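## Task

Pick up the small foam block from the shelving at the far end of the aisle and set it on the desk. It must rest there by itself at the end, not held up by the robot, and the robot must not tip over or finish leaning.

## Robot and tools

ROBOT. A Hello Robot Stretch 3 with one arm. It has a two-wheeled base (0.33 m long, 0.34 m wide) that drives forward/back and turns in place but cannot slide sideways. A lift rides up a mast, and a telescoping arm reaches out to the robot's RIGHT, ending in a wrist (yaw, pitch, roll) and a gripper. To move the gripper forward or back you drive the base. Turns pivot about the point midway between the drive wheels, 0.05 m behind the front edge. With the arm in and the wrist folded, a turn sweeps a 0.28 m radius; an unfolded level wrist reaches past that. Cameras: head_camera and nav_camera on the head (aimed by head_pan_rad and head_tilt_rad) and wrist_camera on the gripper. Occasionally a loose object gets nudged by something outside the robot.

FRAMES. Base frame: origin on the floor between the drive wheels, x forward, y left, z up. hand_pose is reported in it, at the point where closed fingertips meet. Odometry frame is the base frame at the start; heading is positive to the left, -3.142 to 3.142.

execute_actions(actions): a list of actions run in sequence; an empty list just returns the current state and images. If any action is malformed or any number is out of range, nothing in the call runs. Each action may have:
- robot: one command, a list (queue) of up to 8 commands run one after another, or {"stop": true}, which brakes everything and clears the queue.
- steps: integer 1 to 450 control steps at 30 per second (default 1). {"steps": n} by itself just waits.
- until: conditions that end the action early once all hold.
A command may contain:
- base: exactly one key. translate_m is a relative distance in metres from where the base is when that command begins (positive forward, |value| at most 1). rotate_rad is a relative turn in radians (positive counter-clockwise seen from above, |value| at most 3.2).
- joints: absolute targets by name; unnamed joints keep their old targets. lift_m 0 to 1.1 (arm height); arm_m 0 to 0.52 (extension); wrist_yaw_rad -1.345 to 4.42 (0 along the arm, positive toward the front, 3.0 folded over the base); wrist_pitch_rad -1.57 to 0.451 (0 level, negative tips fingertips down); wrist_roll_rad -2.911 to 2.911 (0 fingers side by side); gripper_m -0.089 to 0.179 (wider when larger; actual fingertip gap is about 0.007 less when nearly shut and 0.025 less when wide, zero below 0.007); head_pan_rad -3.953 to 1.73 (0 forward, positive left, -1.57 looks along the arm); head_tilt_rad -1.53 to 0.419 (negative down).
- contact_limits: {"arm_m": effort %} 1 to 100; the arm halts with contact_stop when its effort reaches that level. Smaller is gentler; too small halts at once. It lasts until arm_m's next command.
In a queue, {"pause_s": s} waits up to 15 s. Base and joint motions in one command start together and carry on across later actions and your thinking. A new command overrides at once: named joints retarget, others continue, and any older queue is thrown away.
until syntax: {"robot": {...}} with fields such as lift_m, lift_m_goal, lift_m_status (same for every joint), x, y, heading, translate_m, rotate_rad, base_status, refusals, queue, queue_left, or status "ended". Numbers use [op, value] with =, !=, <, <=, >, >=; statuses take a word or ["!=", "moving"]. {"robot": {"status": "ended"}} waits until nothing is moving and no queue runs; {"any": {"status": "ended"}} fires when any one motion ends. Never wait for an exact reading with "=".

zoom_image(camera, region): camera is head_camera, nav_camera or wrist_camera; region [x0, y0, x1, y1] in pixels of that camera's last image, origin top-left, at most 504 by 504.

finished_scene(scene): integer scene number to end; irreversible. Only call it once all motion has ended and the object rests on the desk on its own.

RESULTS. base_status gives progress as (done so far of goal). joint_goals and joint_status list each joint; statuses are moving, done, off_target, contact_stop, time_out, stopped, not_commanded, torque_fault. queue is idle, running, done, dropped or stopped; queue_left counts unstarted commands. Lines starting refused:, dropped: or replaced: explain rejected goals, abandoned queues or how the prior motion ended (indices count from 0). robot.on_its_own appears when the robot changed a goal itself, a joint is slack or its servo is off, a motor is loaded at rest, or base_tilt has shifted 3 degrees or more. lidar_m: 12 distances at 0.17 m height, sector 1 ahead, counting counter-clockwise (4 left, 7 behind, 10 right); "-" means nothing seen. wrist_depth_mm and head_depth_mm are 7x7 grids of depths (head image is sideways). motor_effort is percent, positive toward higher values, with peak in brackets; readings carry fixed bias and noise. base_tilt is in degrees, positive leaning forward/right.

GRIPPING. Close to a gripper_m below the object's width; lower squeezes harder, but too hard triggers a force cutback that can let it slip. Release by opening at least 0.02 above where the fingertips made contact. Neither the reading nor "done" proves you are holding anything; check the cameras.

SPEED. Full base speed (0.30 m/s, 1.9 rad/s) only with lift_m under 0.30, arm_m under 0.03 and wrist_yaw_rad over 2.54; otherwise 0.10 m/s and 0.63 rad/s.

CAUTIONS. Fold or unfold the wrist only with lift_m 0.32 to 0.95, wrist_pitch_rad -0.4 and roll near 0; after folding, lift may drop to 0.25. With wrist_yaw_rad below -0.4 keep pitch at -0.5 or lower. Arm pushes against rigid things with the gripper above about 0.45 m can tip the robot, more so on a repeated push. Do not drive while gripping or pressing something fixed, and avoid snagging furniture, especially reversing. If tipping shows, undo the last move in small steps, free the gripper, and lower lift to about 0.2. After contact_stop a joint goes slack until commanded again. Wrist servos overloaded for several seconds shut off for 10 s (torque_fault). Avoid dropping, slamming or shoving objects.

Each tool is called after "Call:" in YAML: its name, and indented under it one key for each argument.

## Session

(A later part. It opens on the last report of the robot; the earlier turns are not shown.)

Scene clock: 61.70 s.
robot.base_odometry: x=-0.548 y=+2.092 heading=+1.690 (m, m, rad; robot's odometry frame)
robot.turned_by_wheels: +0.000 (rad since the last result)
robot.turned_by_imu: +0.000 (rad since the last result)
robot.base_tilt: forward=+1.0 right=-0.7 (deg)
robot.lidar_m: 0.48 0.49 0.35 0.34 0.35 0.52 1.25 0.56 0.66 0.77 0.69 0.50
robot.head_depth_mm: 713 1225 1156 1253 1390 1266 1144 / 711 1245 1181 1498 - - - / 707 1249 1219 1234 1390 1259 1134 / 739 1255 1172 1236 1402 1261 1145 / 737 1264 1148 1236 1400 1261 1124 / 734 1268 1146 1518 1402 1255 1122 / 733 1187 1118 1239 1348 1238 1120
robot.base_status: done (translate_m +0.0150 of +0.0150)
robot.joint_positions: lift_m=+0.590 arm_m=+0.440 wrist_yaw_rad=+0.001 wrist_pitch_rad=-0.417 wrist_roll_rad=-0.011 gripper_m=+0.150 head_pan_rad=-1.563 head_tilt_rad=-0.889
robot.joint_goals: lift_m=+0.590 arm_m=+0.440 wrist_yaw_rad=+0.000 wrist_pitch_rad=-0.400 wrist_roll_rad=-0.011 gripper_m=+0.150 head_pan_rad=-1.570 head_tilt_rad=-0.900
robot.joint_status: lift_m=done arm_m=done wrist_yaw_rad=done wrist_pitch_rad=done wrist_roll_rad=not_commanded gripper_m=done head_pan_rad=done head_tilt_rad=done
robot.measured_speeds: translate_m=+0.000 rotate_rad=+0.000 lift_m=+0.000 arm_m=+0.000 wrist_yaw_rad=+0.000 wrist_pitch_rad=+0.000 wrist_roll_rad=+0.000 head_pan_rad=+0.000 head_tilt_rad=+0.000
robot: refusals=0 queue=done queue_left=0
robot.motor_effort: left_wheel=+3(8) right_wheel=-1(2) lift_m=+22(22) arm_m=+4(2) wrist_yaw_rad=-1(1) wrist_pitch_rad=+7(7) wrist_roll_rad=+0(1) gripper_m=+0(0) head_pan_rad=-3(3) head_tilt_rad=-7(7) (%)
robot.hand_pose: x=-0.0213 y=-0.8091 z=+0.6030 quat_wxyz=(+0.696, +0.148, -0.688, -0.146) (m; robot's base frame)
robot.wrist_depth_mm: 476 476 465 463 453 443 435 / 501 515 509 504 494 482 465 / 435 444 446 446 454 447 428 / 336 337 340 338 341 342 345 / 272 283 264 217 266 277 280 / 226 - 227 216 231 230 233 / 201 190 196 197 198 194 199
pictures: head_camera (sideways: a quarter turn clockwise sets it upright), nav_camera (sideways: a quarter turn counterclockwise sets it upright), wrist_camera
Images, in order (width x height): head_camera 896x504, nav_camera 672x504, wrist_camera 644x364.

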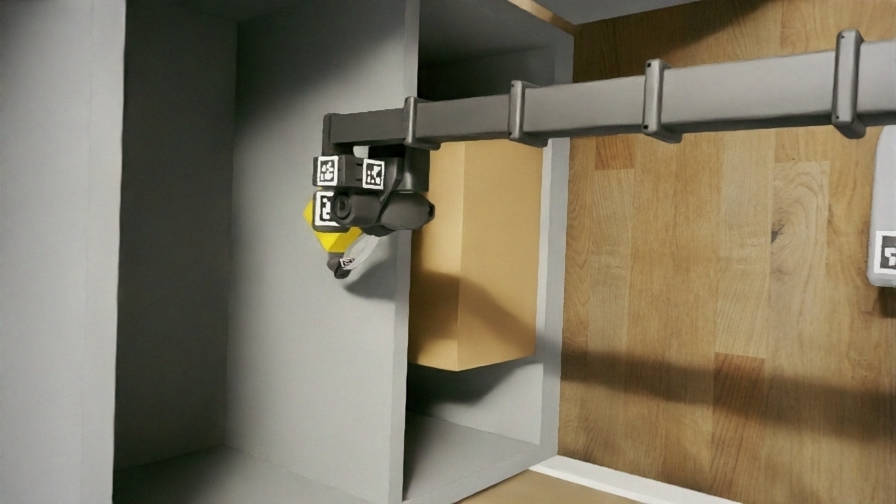

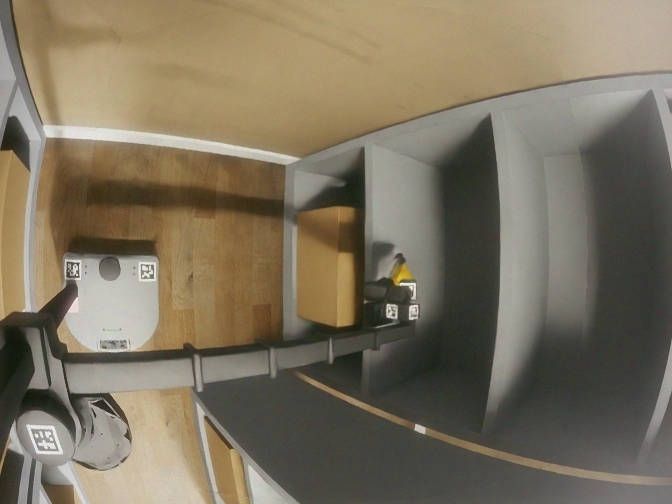

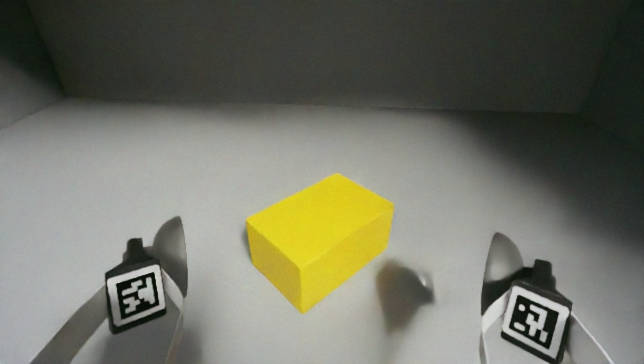

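Call:
execute_actions:
  actions:
    - {"robot":[{"joints":{"arm_m":0.475,"lift_m":0.57}},{"joints":{"gripper_m":0.02}},{"joints":{"lift_m":0.61}}],"steps":450,"until":{"robot":{"status":"ended"}}}

Scene clock: 68.63 s.
robot.base_odometry: x=-0.548 y=+2.092 heading=+1.690 (m, m, rad; robot's odometry frame)
robot.turned_by_wheels: +0.000 (rad since the last result)
robot.turned_by_imu: +0.000 (rad since the last result)
robot.base_tilt: forward=+1.0 right=-0.8 (deg)
robot.lidar_m: 0.48 0.49 0.35 0.34 0.35 0.52 1.25 0.56 0.66 0.77 0.69 0.50
robot.head_depth_mm: 710 1229 1151 1251 1391 1263 1147 / 711 1243 1187 1497 - - 1130 / 709 1250 - 1215 1392 1259 1138 / 738 1254 1145 1243 1401 1257 1141 / 737 1261 1144 1240 1403 1262 1127 / 734 1268 1143 1516 1404 1252 1122 / 731 1184 1113 1238 1352 1240 1120
robot.base_status: done (translate_m +0.0150 of +0.0150)
robot.joint_positions: lift_m=+0.610 arm_m=+0.475 wrist_yaw_rad=+0.001 wrist_pitch_rad=-0.417 wrist_roll_rad=-0.011 gripper_m=+0.020 head_pan_rad=-1.563 head_tilt_rad=-0.889
robot.joint_goals: lift_m=+0.610 arm_m=+0.475 wrist_yaw_rad=+0.000 wrist_pitch_rad=-0.400 wrist_roll_rad=-0.011 gripper_m=+0.020 head_pan_rad=-1.570 head_tilt_rad=-0.900
robot.joint_status: lift_m=done arm_m=done wrist_yaw_rad=done wrist_pitch_rad=done wrist_roll_rad=not_commanded gripper_m=done head_pan_rad=done head_tilt_rad=done
robot.measured_speeds: translate_m=+0.000 rotate_rad=+0.000 lift_m=+0.000 arm_m=+0.000 wrist_yaw_rad=+0.000 wrist_pitch_rad=+0.000 wrist_roll_rad=+0.000 head_pan_rad=+0.000 head_tilt_rad=+0.000
robot: refusals=0 queue=done queue_left=0
robot.motor_effort: left_wheel=+3(3) right_wheel=-2(1) lift_m=+27(28) arm_m=+3(1) wrist_yaw_rad=-1(1) wrist_pitch_rad=+8(7) wrist_roll_rad=+0(1) gripper_m=+0(82) head_pan_rad=-3(4) head_tilt_rad=-8(8) (%)
robot.hand_pose: x=-0.0213 y=-0.8441 z=+0.6227 quat_wxyz=(+0.696, +0.148, -0.688, -0.146) (m; robot's base frame)
robot.wrist_depth_mm: 452 440 436 430 424 416 408 / 478 481 480 465 461 450 437 / 480 486 485 486 486 481 444 / 371 372 374 374 378 379 379 / 300 301 302 252 293 304 305 / 249 251 257 199 253 255 256 / 216 217 218 211 216 220 219
pictures: head_camera (sideways: a quarter turn clockwise sets it upright), nav_camera (sideways: a quarter turn counterclockwise sets it upright), wrist_camera
Images, in order (width x height): head_camera 896x504, nav_camera 672x504, wrist_camera 644x364.

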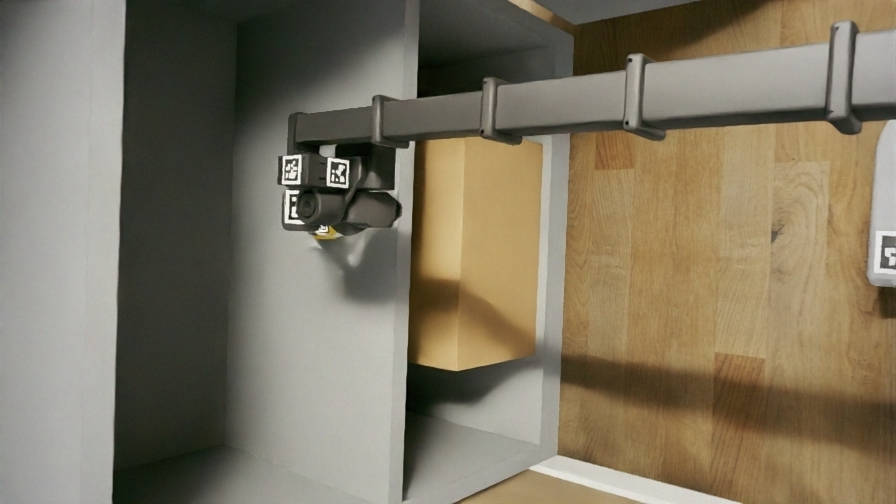

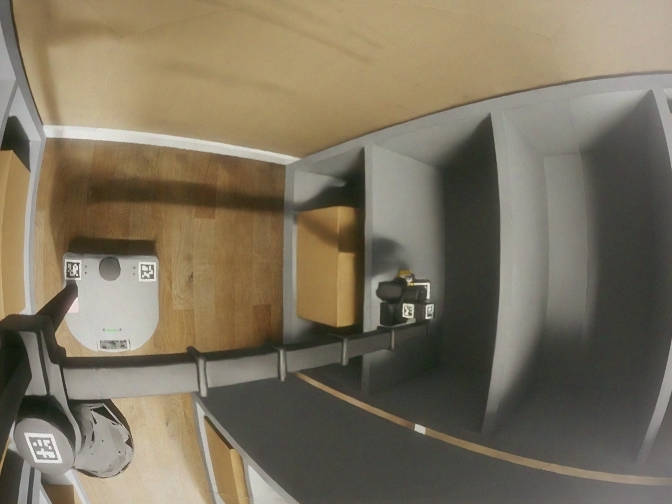

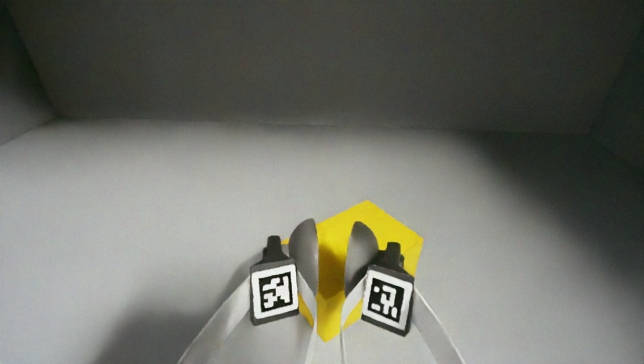

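Call:
execute_actions:
  actions:
    - {"robot":[{"joints":{"gripper_m":0.17},"base":{"translate_m":-0.01}},{"joints":{"arm_m":0.49,"lift_m":0.545}}],"steps":450,"until":{"robot":{"status":"ended"}}}

Scene clock: 75.00 s.
robot.base_odometry: x=-0.547 y=+2.082 heading=+1.690 (m, m, rad; robot's odometry frame)
robot.turned_by_wheels: +0.000 (rad since the last result)
robot.turned_by_imu: +0.000 (rad since the last result)
robot.base_tilt: forward=+1.0 right=-0.8 (deg)
robot.lidar_m: 0.49 0.50 0.35 0.34 0.35 0.51 1.25 0.55 0.65 0.77 0.70 0.51
robot.head_depth_mm: 712 1212 1152 1224 1385 1265 1136 / 710 1244 1151 1502 1410 - - / 709 1251 1211 1241 1393 1263 1135 / 737 1255 1177 1238 1404 1260 1142 / 737 1258 1144 1234 1402 1256 1124 / 734 1267 1143 1493 1412 1262 1124 / 733 1210 1114 1268 1359 1258 1127
robot.base_status: done (translate_m -0.0100 of -0.0100)
robot.joint_positions: lift_m=+0.545 arm_m=+0.490 wrist_yaw_rad=+0.001 wrist_pitch_rad=-0.417 wrist_roll_rad=-0.011 gripper_m=+0.170 head_pan_rad=-1.563 head_tilt_rad=-0.889
robot.joint_goals: lift_m=+0.545 arm_m=+0.490 wrist_yaw_rad=+0.000 wrist_pitch_rad=-0.400 wrist_roll_rad=-0.011 gripper_m=+0.170 head_pan_rad=-1.570 head_tilt_rad=-0.900
robot.joint_status: lift_m=done arm_m=done wrist_yaw_rad=done wrist_pitch_rad=done wrist_roll_rad=not_commanded gripper_m=done head_pan_rad=done head_tilt_rad=done
robot.measured_speeds: translate_m=+0.000 rotate_rad=+0.000 lift_m=+0.000 arm_m=+0.000 wrist_yaw_rad=+0.000 wrist_pitch_rad=+0.000 wrist_roll_rad=+0.000 head_pan_rad=+0.000 head_tilt_rad=+0.000
robot: refusals=0 queue=done queue_left=0
robot.motor_effort: left_wheel=+2(4) right_wheel=-1(4) lift_m=+22(27) arm_m=+3(3) wrist_yaw_rad=-1(1) wrist_pitch_rad=+8(7) wrist_roll_rad=+0(1) gripper_m=+0(85) head_pan_rad=-3(3) head_tilt_rad=-8(8) (%)
robot.hand_pose: x=-0.0213 y=-0.8591 z=+0.5580 quat_wxyz=(+0.696, +0.148, -0.688, -0.146) (m; robot's base frame)
robot.wrist_depth_mm: 438 429 428 417 407 404 399 / 461 452 449 447 437 428 429 / 333 337 340 340 344 343 346 / 256 256 257 179 190 264 262 / 206 216 199 155 195 211 211 / 179 - 175 169 176 176 179 / - 149 150 151 151 149 156
pictures: head_camera (sideways: a quarter turn clockwise sets it upright), nav_camera (sideways: a quarter turn counterclockwise sets it upright), wrist_camera
Images, in order (width x height): head_camera 896x504, nav_camera 672x504, wrist_camera 644x364.

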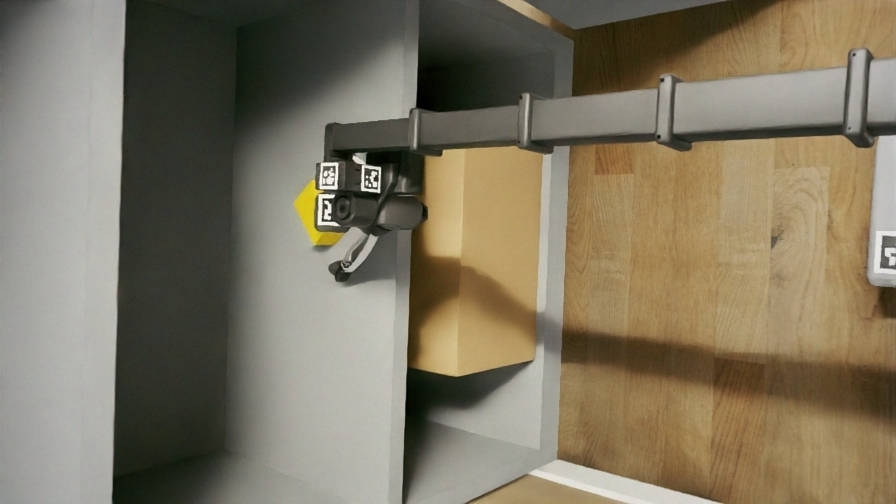

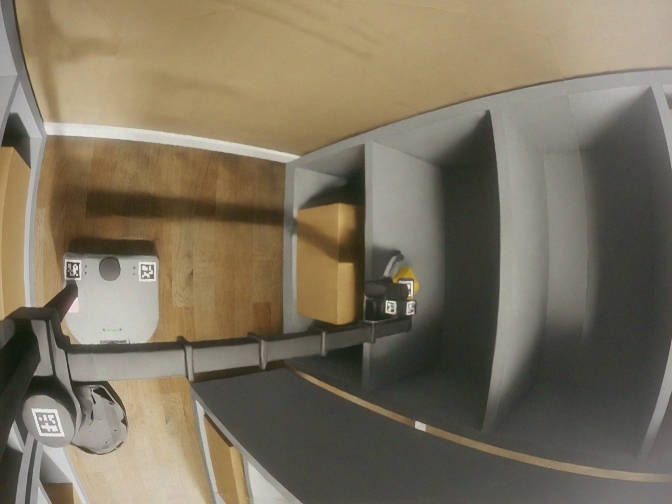

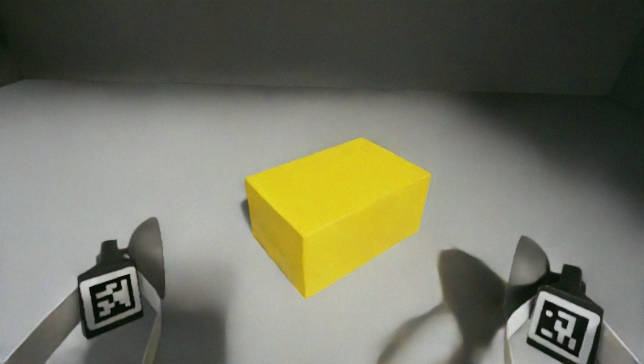

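Call:
execute_actions:
  actions:
    - {"robot":[{"joints":{"arm_m":0.52,"lift_m":0.52,"wrist_pitch_rad":-0.27}},{"joints":{"gripper_m":0.03}},{"joints":{"lift_m":0.56}}],"steps":450,"until":{"robot":{"status":"ended"}}}

Scene clock: 81.10 s.
robot.base_odometry: x=-0.547 y=+2.082 heading=+1.690 (m, m, rad; robot's odometry frame)
robot.turned_by_wheels: +0.000 (rad since the last result)
robot.turned_by_imu: +0.000 (rad since the last result)
robot.base_tilt: forward=+1.0 right=-0.7 (deg)
robot.lidar_m: 0.49 0.50 0.35 0.34 0.35 0.51 1.24 0.55 0.65 0.77 0.70 0.51
robot.head_depth_mm: 712 1212 1150 1230 1383 1264 1137 / 711 1244 1184 1501 1406 - - / 708 1248 1213 1221 1393 1260 1132 / 737 1257 1143 1235 1399 1262 1140 / 738 1262 1145 1233 1402 1262 1129 / 735 1271 1143 1485 1404 1256 1121 / 733 1202 1112 1266 1354 1257 1125
robot.base_status: done (translate_m -0.0100 of -0.0100)
robot.joint_positions: lift_m=+0.560 arm_m=+0.519 wrist_yaw_rad=+0.001 wrist_pitch_rad=-0.289 wrist_roll_rad=-0.011 gripper_m=+0.031 head_pan_rad=-1.563 head_tilt_rad=-0.889
robot.joint_goals: lift_m=+0.560 arm_m=+0.520 wrist_yaw_rad=+0.000 wrist_pitch_rad=-0.270 wrist_roll_rad=-0.011 gripper_m=+0.030 head_pan_rad=-1.570 head_tilt_rad=-0.900
robot.joint_status: lift_m=done arm_m=done wrist_yaw_rad=done wrist_pitch_rad=done wrist_roll_rad=not_commanded gripper_m=done head_pan_rad=done head_tilt_rad=done
robot.measured_speeds: translate_m=+0.000 rotate_rad=+0.000 lift_m=+0.000 arm_m=+0.000 wrist_yaw_rad=+0.000 wrist_pitch_rad=+0.000 wrist_roll_rad=+0.000 head_pan_rad=+0.000 head_tilt_rad=+0.000
robot: refusals=0 queue=done queue_left=0
robot.motor_effort: left_wheel=+3(3) right_wheel=+0(1) lift_m=+28(29) arm_m=+4(7) wrist_yaw_rad=-1(1) wrist_pitch_rad=+8(9) wrist_roll_rad=+0(0) gripper_m=-15(91) head_pan_rad=-3(3) head_tilt_rad=-8(8) (%)
robot.hand_pose: x=-0.0214 y=-0.9023 z=+0.6024 quat_wxyz=(+0.704, +0.103, -0.696, -0.101) (m; robot's base frame)
robot.wrist_depth_mm: 402 397 390 387 384 376 371 / 433 424 418 417 410 400 396 / 459 459 453 443 438 434 420 / 375 377 381 214 369 391 401 / 287 289 303 147 165 299 300 / 231 232 - 148 134 239 240 / 193 194 196 189 191 199 200
pictures: head_camera (sideways: a quarter turn clockwise sets it upright), nav_camera (sideways: a quarter turn counterclockwise sets it upright), wrist_camera
Images, in order (width x height): head_camera 896x504, nav_camera 672x504, wrist_camera 644x364.

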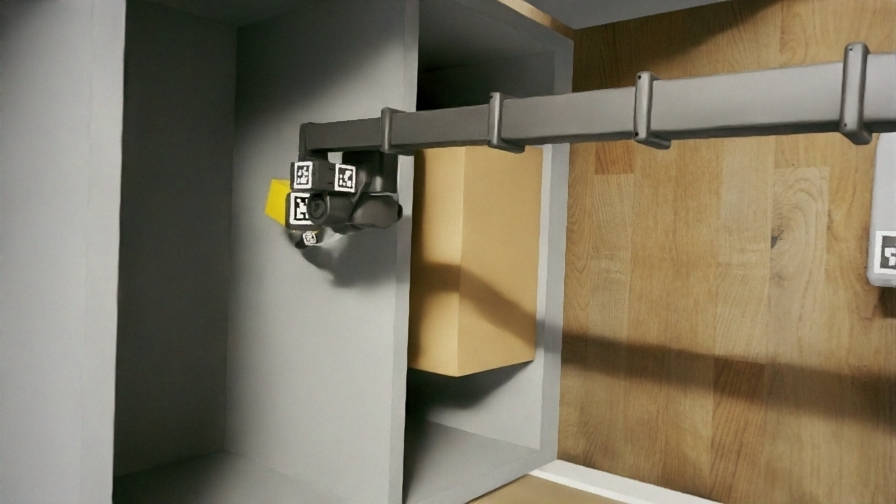

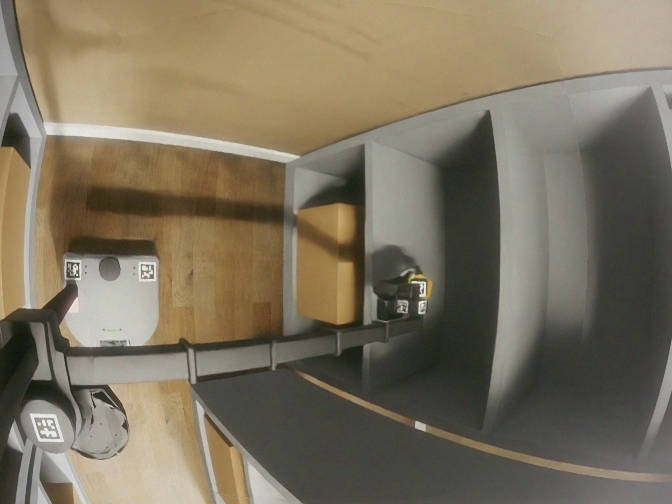

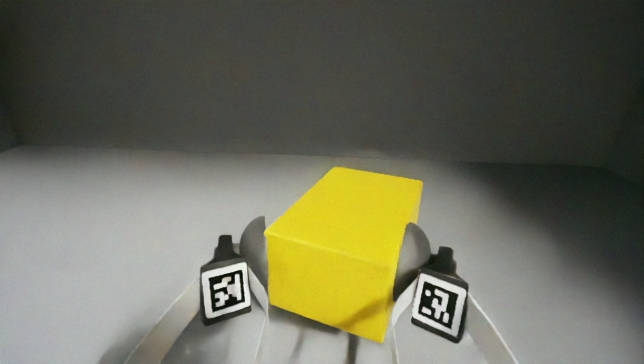

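Call:
execute_actions:
  actions:
    - {"robot":[{"joints":{"arm_m":0,"gripper_m":0.02,"wrist_pitch_rad":-0.4,"head_pan_rad":-3.14,"head_tilt_rad":-0.7}},{"joints":{"wrist_yaw_rad":2.7}},{"joints":{"lift_m":0.29}},{"base":{"translate_m":-0.8}}],"steps":450,"until":{"robot":{"status":"ended"}}}
    - {"steps":300,"until":{"robot":{"status":"ended"}}}

Scene clock: 98.93 s.
robot.base_odometry: x=-0.452 y=+1.288 heading=+1.690 (m, m, rad; robot's odometry frame)
robot.turned_by_wheels: +0.000 (rad since the last result)
robot.turned_by_imu: -0.003 (rad since the last result)
robot.base_tilt: forward=+1.0 right=-0.7 (deg)
robot.lidar_m: 1.28 0.44 0.42 0.33 0.33 0.45 3.03 0.62 0.34 0.33 0.34 0.43
robot.head_depth_mm: 3052 3345 2656 2037 1640 1005 961 / 3061 3325 2658 2019 1633 1378 1167 / 3048 3347 2610 2038 1630 1377 1187 / 3089 3360 2612 2002 1631 1375 1184 / 3065 3314 2579 2009 1634 1375 1188 / 3091 3385 2623 2024 1625 1365 1180 / 3095 3393 2602 1997 1581 1055 1127
robot.base_status: done (translate_m -0.8000 of -0.8000)
robot.joint_positions: lift_m=+0.290 arm_m=+0.000 wrist_yaw_rad=+2.698 wrist_pitch_rad=-0.418 wrist_roll_rad=-0.011 gripper_m=+0.021 head_pan_rad=-3.133 head_tilt_rad=-0.704
robot.joint_goals: lift_m=+0.290 arm_m=+0.000 wrist_yaw_rad=+2.700 wrist_pitch_rad=-0.400 wrist_roll_rad=-0.011 gripper_m=+0.020 head_pan_rad=-3.140 head_tilt_rad=-0.700
robot.joint_status: lift_m=done arm_m=done wrist_yaw_rad=done wrist_pitch_rad=done wrist_roll_rad=not_commanded gripper_m=done head_pan_rad=done head_tilt_rad=done
robot.measured_speeds: translate_m=+0.000 rotate_rad=+0.000 lift_m=+0.000 arm_m=+0.000 wrist_yaw_rad=+0.000 wrist_pitch_rad=+0.000 wrist_roll_rad=+0.000 head_pan_rad=+0.000 head_tilt_rad=+0.000
robot: refusals=0 queue=done queue_left=0
robot.motor_effort: left_wheel=+3(11) right_wheel=-1(4) lift_m=+22(28) arm_m=-3(6) wrist_yaw_rad=+2(5) wrist_pitch_rad=+8(9) wrist_roll_rad=+1(0) gripper_m=-18(63) head_pan_rad=-3(40) head_tilt_rad=+3(26) (%)
robot.hand_pose: x=+0.0750 y=+0.0574 z=+0.3028 quat_wxyz=(+0.296, +0.703, -0.007, +0.646) (m; robot's base frame)
robot.wrist_depth_mm: 486 640 713 648 412 669 581 / 307 505 769 694 451 696 609 / 324 411 790 727 494 730 700 / - 383 610 214 521 664 730 / - 420 524 148 165 618 624 / - 440 - 147 134 508 520 / 407 - - 429 428 442 448
pictures: head_camera (sideways: a quarter turn clockwise sets it upright), nav_camera (sideways: a quarter turn counterclockwise sets it upright), wrist_camera
Images, in order (width x height): head_camera 896x504, nav_camera 672x504, wrist_camera 644x364.

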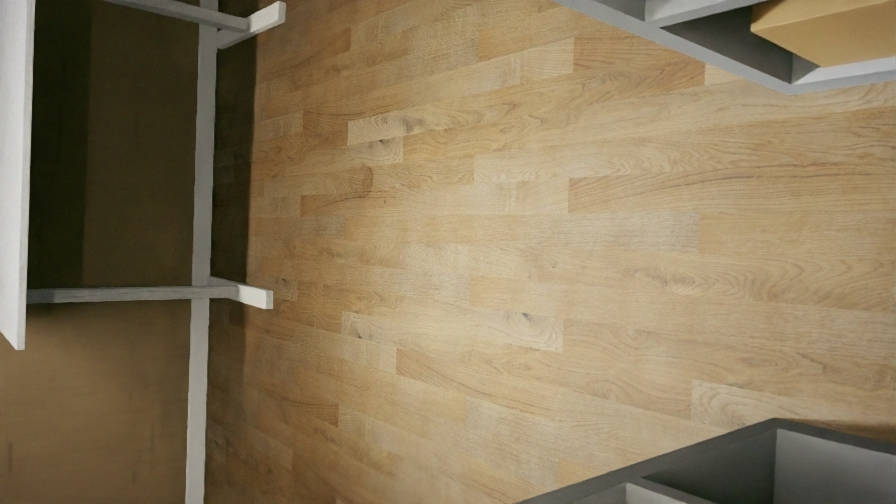

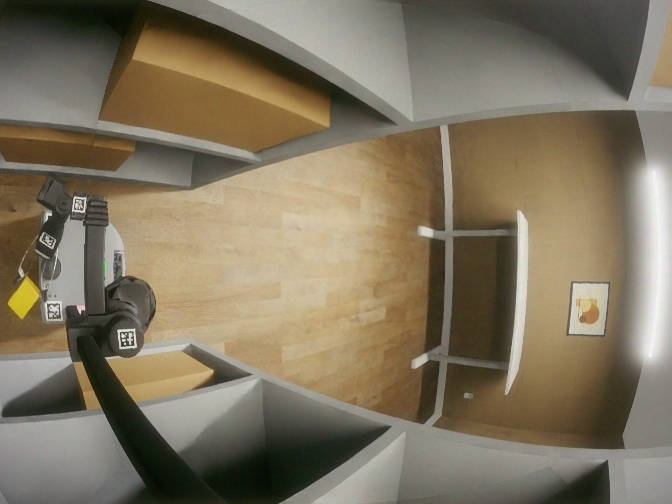

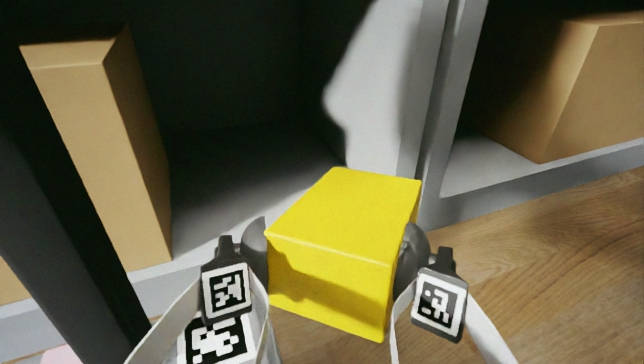

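Call:
execute_actions:
  actions:
    - {"robot":[{"base":{"translate_m":-1}},{"base":{"translate_m":-0.85}},{"base":{"rotate_rad":-1.59},"joints":{"head_pan_rad":-1.57}},{"base":{"translate_m":-0.35}},{"joints":{"lift_m":0.85}},{"joints":{"wrist_yaw_rad":0}}],"steps":450,"until":{"robot":{"status":"ended"}}}
    - {"steps":300,"until":{"robot":{"status":"ended"}}}

Scene clock: 125.50 s.
robot.base_odometry: x=-0.580 y=-0.584 heading=+0.100 (m, m, rad; robot's odometry frame)
robot.turned_by_wheels: -1.590 (rad since the last result)
robot.turned_by_imu: -1.571 (rad since the last result)
robot.base_tilt: forward=+1.0 right=-0.8 (deg)
robot.lidar_m: 2.25 2.34 1.44 1.25 1.28 1.55 1.49 1.53 1.29 1.65 1.36 2.27
robot.head_depth_mm: 1396 983 1827 1980 1610 1453 - / 1396 973 1818 1987 1645 1448 - / 1396 968 1829 1973 552 - - / 1392 967 1832 1995 1654 1394 1187 / 1375 960 1833 2005 1631 1371 1186 / 1379 956 1821 1995 1625 1374 1187 / 1377 949 1836 1992 1626 1361 1181
robot.base_status: done (translate_m -0.3500 of -0.3500)
robot.joint_positions: lift_m=+0.850 arm_m=+0.000 wrist_yaw_rad=+0.002 wrist_pitch_rad=-0.418 wrist_roll_rad=-0.011 gripper_m=+0.021 head_pan_rad=-1.577 head_tilt_rad=-0.704
robot.joint_goals: lift_m=+0.850 arm_m=+0.000 wrist_yaw_rad=+0.000 wrist_pitch_rad=-0.400 wrist_roll_rad=-0.011 gripper_m=+0.020 head_pan_rad=-1.570 head_tilt_rad=-0.700
robot.joint_status: lift_m=done arm_m=done wrist_yaw_rad=done wrist_pitch_rad=done wrist_roll_rad=not_commanded gripper_m=done head_pan_rad=done head_tilt_rad=done
robot.measured_speeds: translate_m=+0.000 rotate_rad=+0.000 lift_m=+0.000 arm_m=+0.000 wrist_yaw_rad=+0.000 wrist_pitch_rad=+0.000 wrist_roll_rad=+0.000 head_pan_rad=+0.000 head_tilt_rad=+0.000
robot: refusals=0 queue=done queue_left=0
robot.motor_effort: left_wheel=+2(16) right_wheel=-1(6) lift_m=+28(28) arm_m=-3(2) wrist_yaw_rad=-2(4) wrist_pitch_rad=+8(8) wrist_roll_rad=+0(0) gripper_m=-18(18) head_pan_rad=+3(39) head_tilt_rad=+2(2) (%)
robot.hand_pose: x=-0.0210 y=-0.3697 z=+0.8625 quat_wxyz=(+0.696, +0.149, -0.687, -0.146) (m; robot's base frame)
robot.wrist_depth_mm: - - - - - 874 - / - - - - - - - / - - - - - - - / - - - 214 - - - / - - - 147 165 - - / - - - 147 134 - - / - - - - - - -
pictures: head_camera (sideways: a quarter turn clockwise sets it upright), nav_camera (sideways: a quarter turn counterclockwise sets it upright), wrist_camera
Images, in order (width x height): head_camera 896x504, nav_camera 672x504, wrist_camera 644x364.

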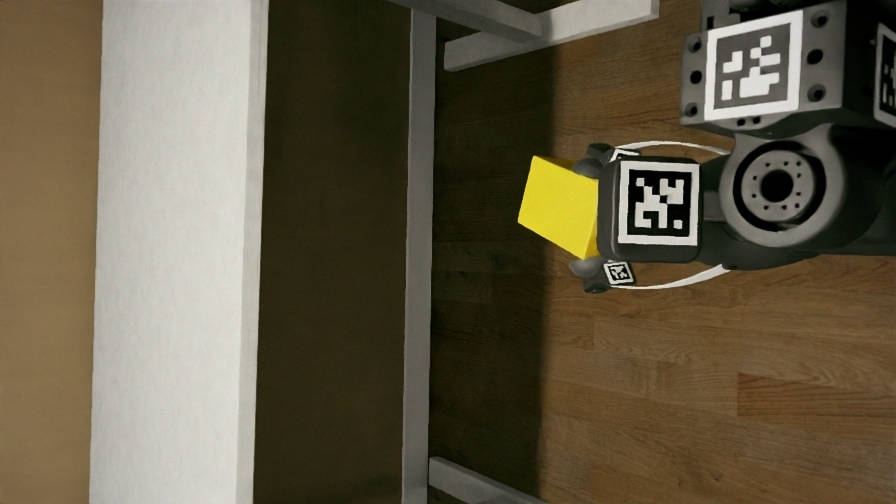

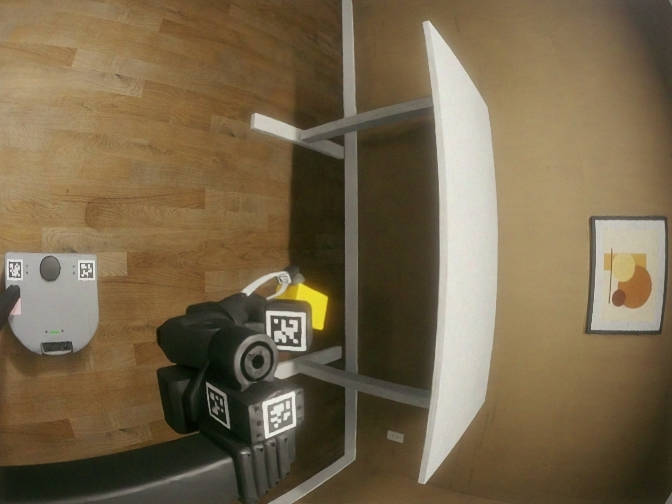

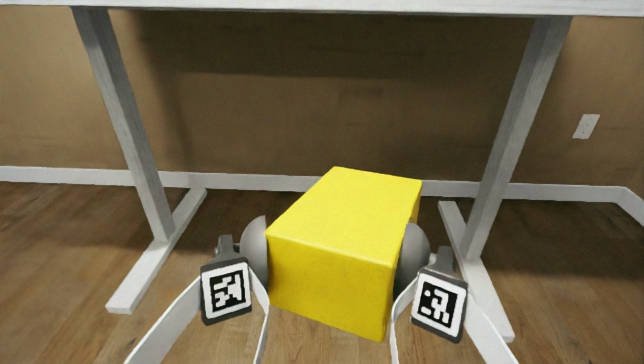

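Call:
execute_actions:
  actions:
    - {"robot":[{"base":{"rotate_rad":-1.2},"joints":{"lift_m":1.08,"head_tilt_rad":-0.4}},{"base":{"translate_m":0.3}},{"base":{"rotate_rad":1.2}},{"joints":{"arm_m":0.5}}],"steps":450,"until":{"robot":{"status":"ended"}}}
    - {"steps":300,"until":{"robot":{"status":"ended"}}}

Scene clock: 142.93 s.
robot.base_odometry: x=-0.444 y=-0.852 heading=+0.100 (m, m, rad; robot's odometry frame)
robot.turned_by_wheels: +0.000 (rad since the last result)
robot.turned_by_imu: +0.002 (rad since the last result)
robot.base_tilt: forward=+1.0 right=-0.7 (deg)
robot.lidar_m: 2.16 2.24 1.65 1.53 1.58 1.66 1.58 1.63 1.10 1.37 1.07 1.88
robot.head_depth_mm: 1139 1211 1337 911 685 1711 1425 / 1138 1213 1345 902 683 1703 1417 / 1142 1221 1332 893 677 1698 1409 / 1134 1241 1312 887 672 1679 1411 / 1158 1242 1309 881 699 1682 1400 / 1161 1243 1311 876 698 1679 1398 / 1156 1242 1311 867 693 1684 1392
robot.base_status: done (rotate_rad +1.1999 of +1.2000)
robot.joint_positions: lift_m=+1.080 arm_m=+0.500 wrist_yaw_rad=+0.001 wrist_pitch_rad=-0.418 wrist_roll_rad=-0.011 gripper_m=+0.021 head_pan_rad=-1.577 head_tilt_rad=-0.408
robot.joint_goals: lift_m=+1.080 arm_m=+0.500 wrist_yaw_rad=+0.000 wrist_pitch_rad=-0.400 wrist_roll_rad=-0.011 gripper_m=+0.020 head_pan_rad=-1.570 head_tilt_rad=-0.400
robot.joint_status: lift_m=done arm_m=done wrist_yaw_rad=done wrist_pitch_rad=done wrist_roll_rad=not_commanded gripper_m=done head_pan_rad=done head_tilt_rad=done
robot.measured_speeds: translate_m=+0.000 rotate_rad=+0.000 lift_m=+0.000 arm_m=+0.000 wrist_yaw_rad=+0.000 wrist_pitch_rad=+0.000 wrist_roll_rad=+0.000 head_pan_rad=+0.000 head_tilt_rad=+0.000
robot: refusals=0 queue=done queue_left=0
robot.motor_effort: left_wheel=-3(10) right_wheel=+2(4) lift_m=+27(28) arm_m=+3(5) wrist_yaw_rad=-1(2) wrist_pitch_rad=+8(8) wrist_roll_rad=+1(0) gripper_m=-18(18) head_pan_rad=+3(3) head_tilt_rad=+5(37) (%)
robot.hand_pose: x=-0.0213 y=-0.8690 z=+1.0925 quat_wxyz=(+0.696, +0.148, -0.688, -0.146) (m; robot's base frame)
robot.wrist_depth_mm: 579 566 566 563 551 543 543 / 633 616 610 615 598 585 579 / 600 612 613 641 633 641 630 / 464 464 470 215 453 471 476 / 376 377 395 147 165 381 381 / 316 315 - 148 134 319 319 / 271 273 273 266 267 276 274
pictures: head_camera (sideways: a quarter turn clockwise sets it upright), nav_camera (sideways: a quarter turn counterclockwise sets it upright), wrist_camera
Images, in order (width x height): head_camera 896x504, nav_camera 672x504, wrist_camera 644x364.

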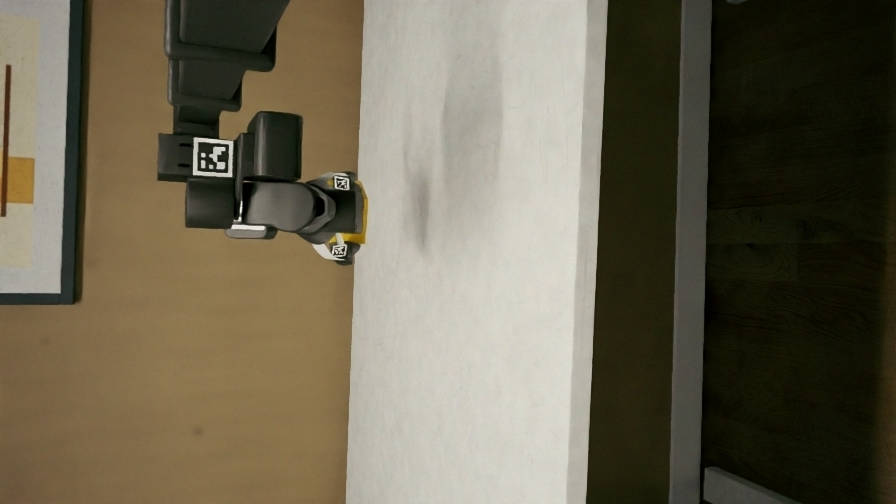

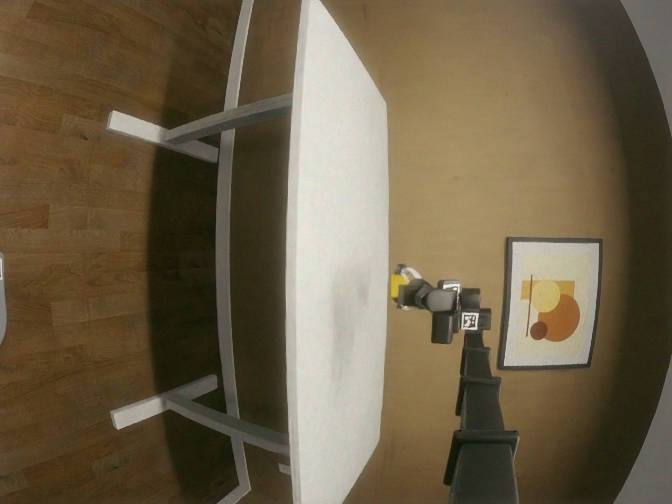

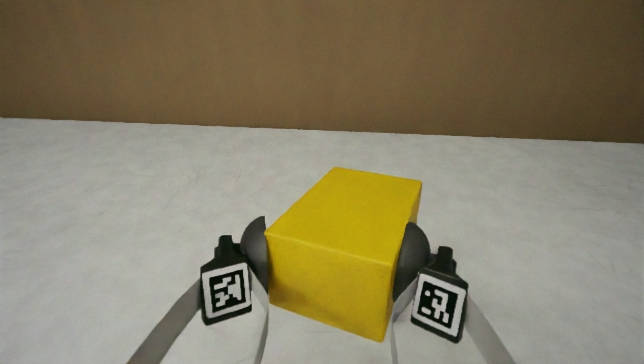

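Call:
execute_actions:
  actions:
    - {"robot":[{"joints":{"lift_m":0.968}},{"joints":{"gripper_m":0.13}},{"joints":{"lift_m":1.03,"arm_m":0.42}}],"steps":450,"until":{"robot":{"status":"ended"}}}

Call:
finished_scene:
  scene: 1

Scene clock: 150.87 s.
robot.base_odometry: x=-0.444 y=-0.852 heading=+0.100 (m, m, rad; robot's odometry frame)
robot.turned_by_wheels: +0.000 (rad since the last result)
robot.turned_by_imu: +0.000 (rad since the last result)
robot.base_tilt: forward=+1.1 right=-0.7 (deg)
robot.lidar_m: 2.16 2.23 1.64 1.53 1.57 1.66 1.58 1.63 1.10 1.37 1.07 1.88
robot.head_depth_mm: 1139 1245 - 855 685 1706 1419 / 1137 1227 1344 902 681 1693 1415 / 1136 1242 - 840 677 1688 1422 / 1137 1241 1303 836 672 1677 1409 / 1157 1242 1310 883 701 1666 1405 / 1155 1240 1310 874 698 1683 1399 / 1155 1244 1316 866 692 1675 1399
robot.base_status: done (rotate_rad +1.1999 of +1.2000)
robot.joint_positions: lift_m=+1.030 arm_m=+0.420 wrist_yaw_rad=+0.000 wrist_pitch_rad=-0.414 wrist_roll_rad=-0.011 gripper_m=+0.130 head_pan_rad=-1.577 head_tilt_rad=-0.408
robot.joint_goals: lift_m=+1.030 arm_m=+0.420 wrist_yaw_rad=+0.000 wrist_pitch_rad=-0.400 wrist_roll_rad=-0.011 gripper_m=+0.130 head_pan_rad=-1.570 head_tilt_rad=-0.400
robot.joint_status: lift_m=done arm_m=done wrist_yaw_rad=done wrist_pitch_rad=done wrist_roll_rad=not_commanded gripper_m=done head_pan_rad=done head_tilt_rad=done
robot.measured_speeds: translate_m=+0.000 rotate_rad=+0.000 lift_m=+0.000 arm_m=+0.000 wrist_yaw_rad=+0.000 wrist_pitch_rad=+0.000 wrist_roll_rad=+0.000 head_pan_rad=+0.000 head_tilt_rad=+0.000
robot: refusals=0 queue=done queue_left=0
robot.motor_effort: left_wheel=-3(3) right_wheel=+3(2) lift_m=+27(28) arm_m=-2(3) wrist_yaw_rad=+0(1) wrist_pitch_rad=+6(8) wrist_roll_rad=+0(0) gripper_m=+0(84) head_pan_rad=+3(3) head_tilt_rad=+6(5) (%)
robot.hand_pose: x=-0.0214 y=-0.7902 z=+1.0434 quat_wxyz=(+0.696, +0.147, -0.688, -0.145) (m; robot's base frame)
robot.wrist_depth_mm: 657 638 641 629 644 621 607 / 686 683 688 681 657 652 653 / 493 495 499 504 508 509 521 / 376 377 384 382 384 387 392 / 306 306 308 255 301 314 315 / 256 265 257 256 260 - 261 / 223 216 221 222 223 215 225
pictures: head_camera (sideways: a quarter turn clockwise sets it upright), nav_camera (sideways: a quarter turn counterclockwise sets it upright), wrist_camera
Images, in order (width x height): head_camera 896x504, nav_camera 672x504, wrist_camera 644x364.

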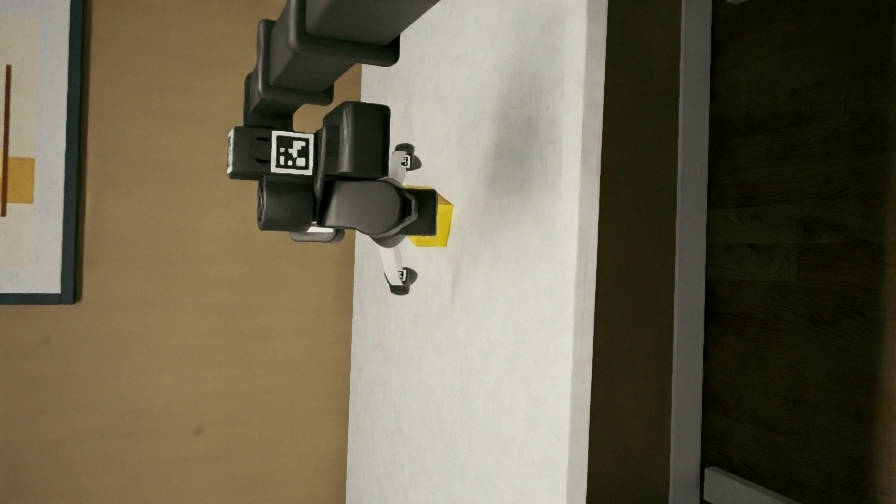

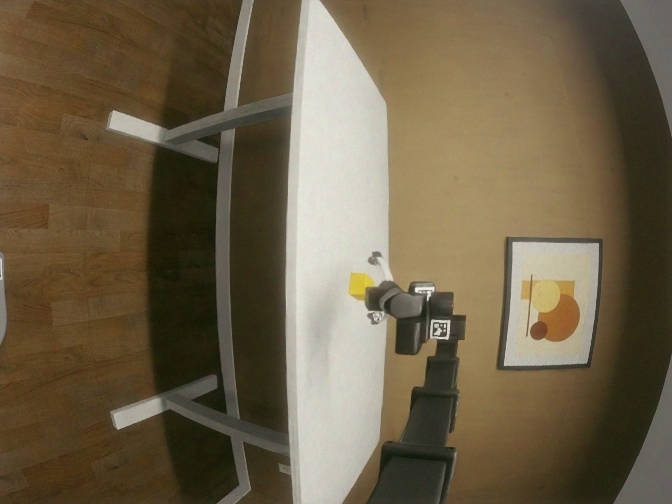

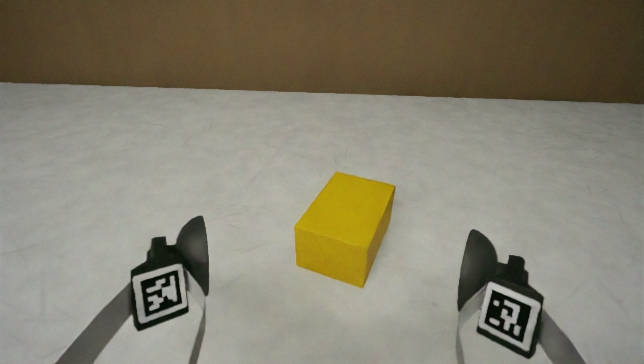

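The scene is finished: the task was done.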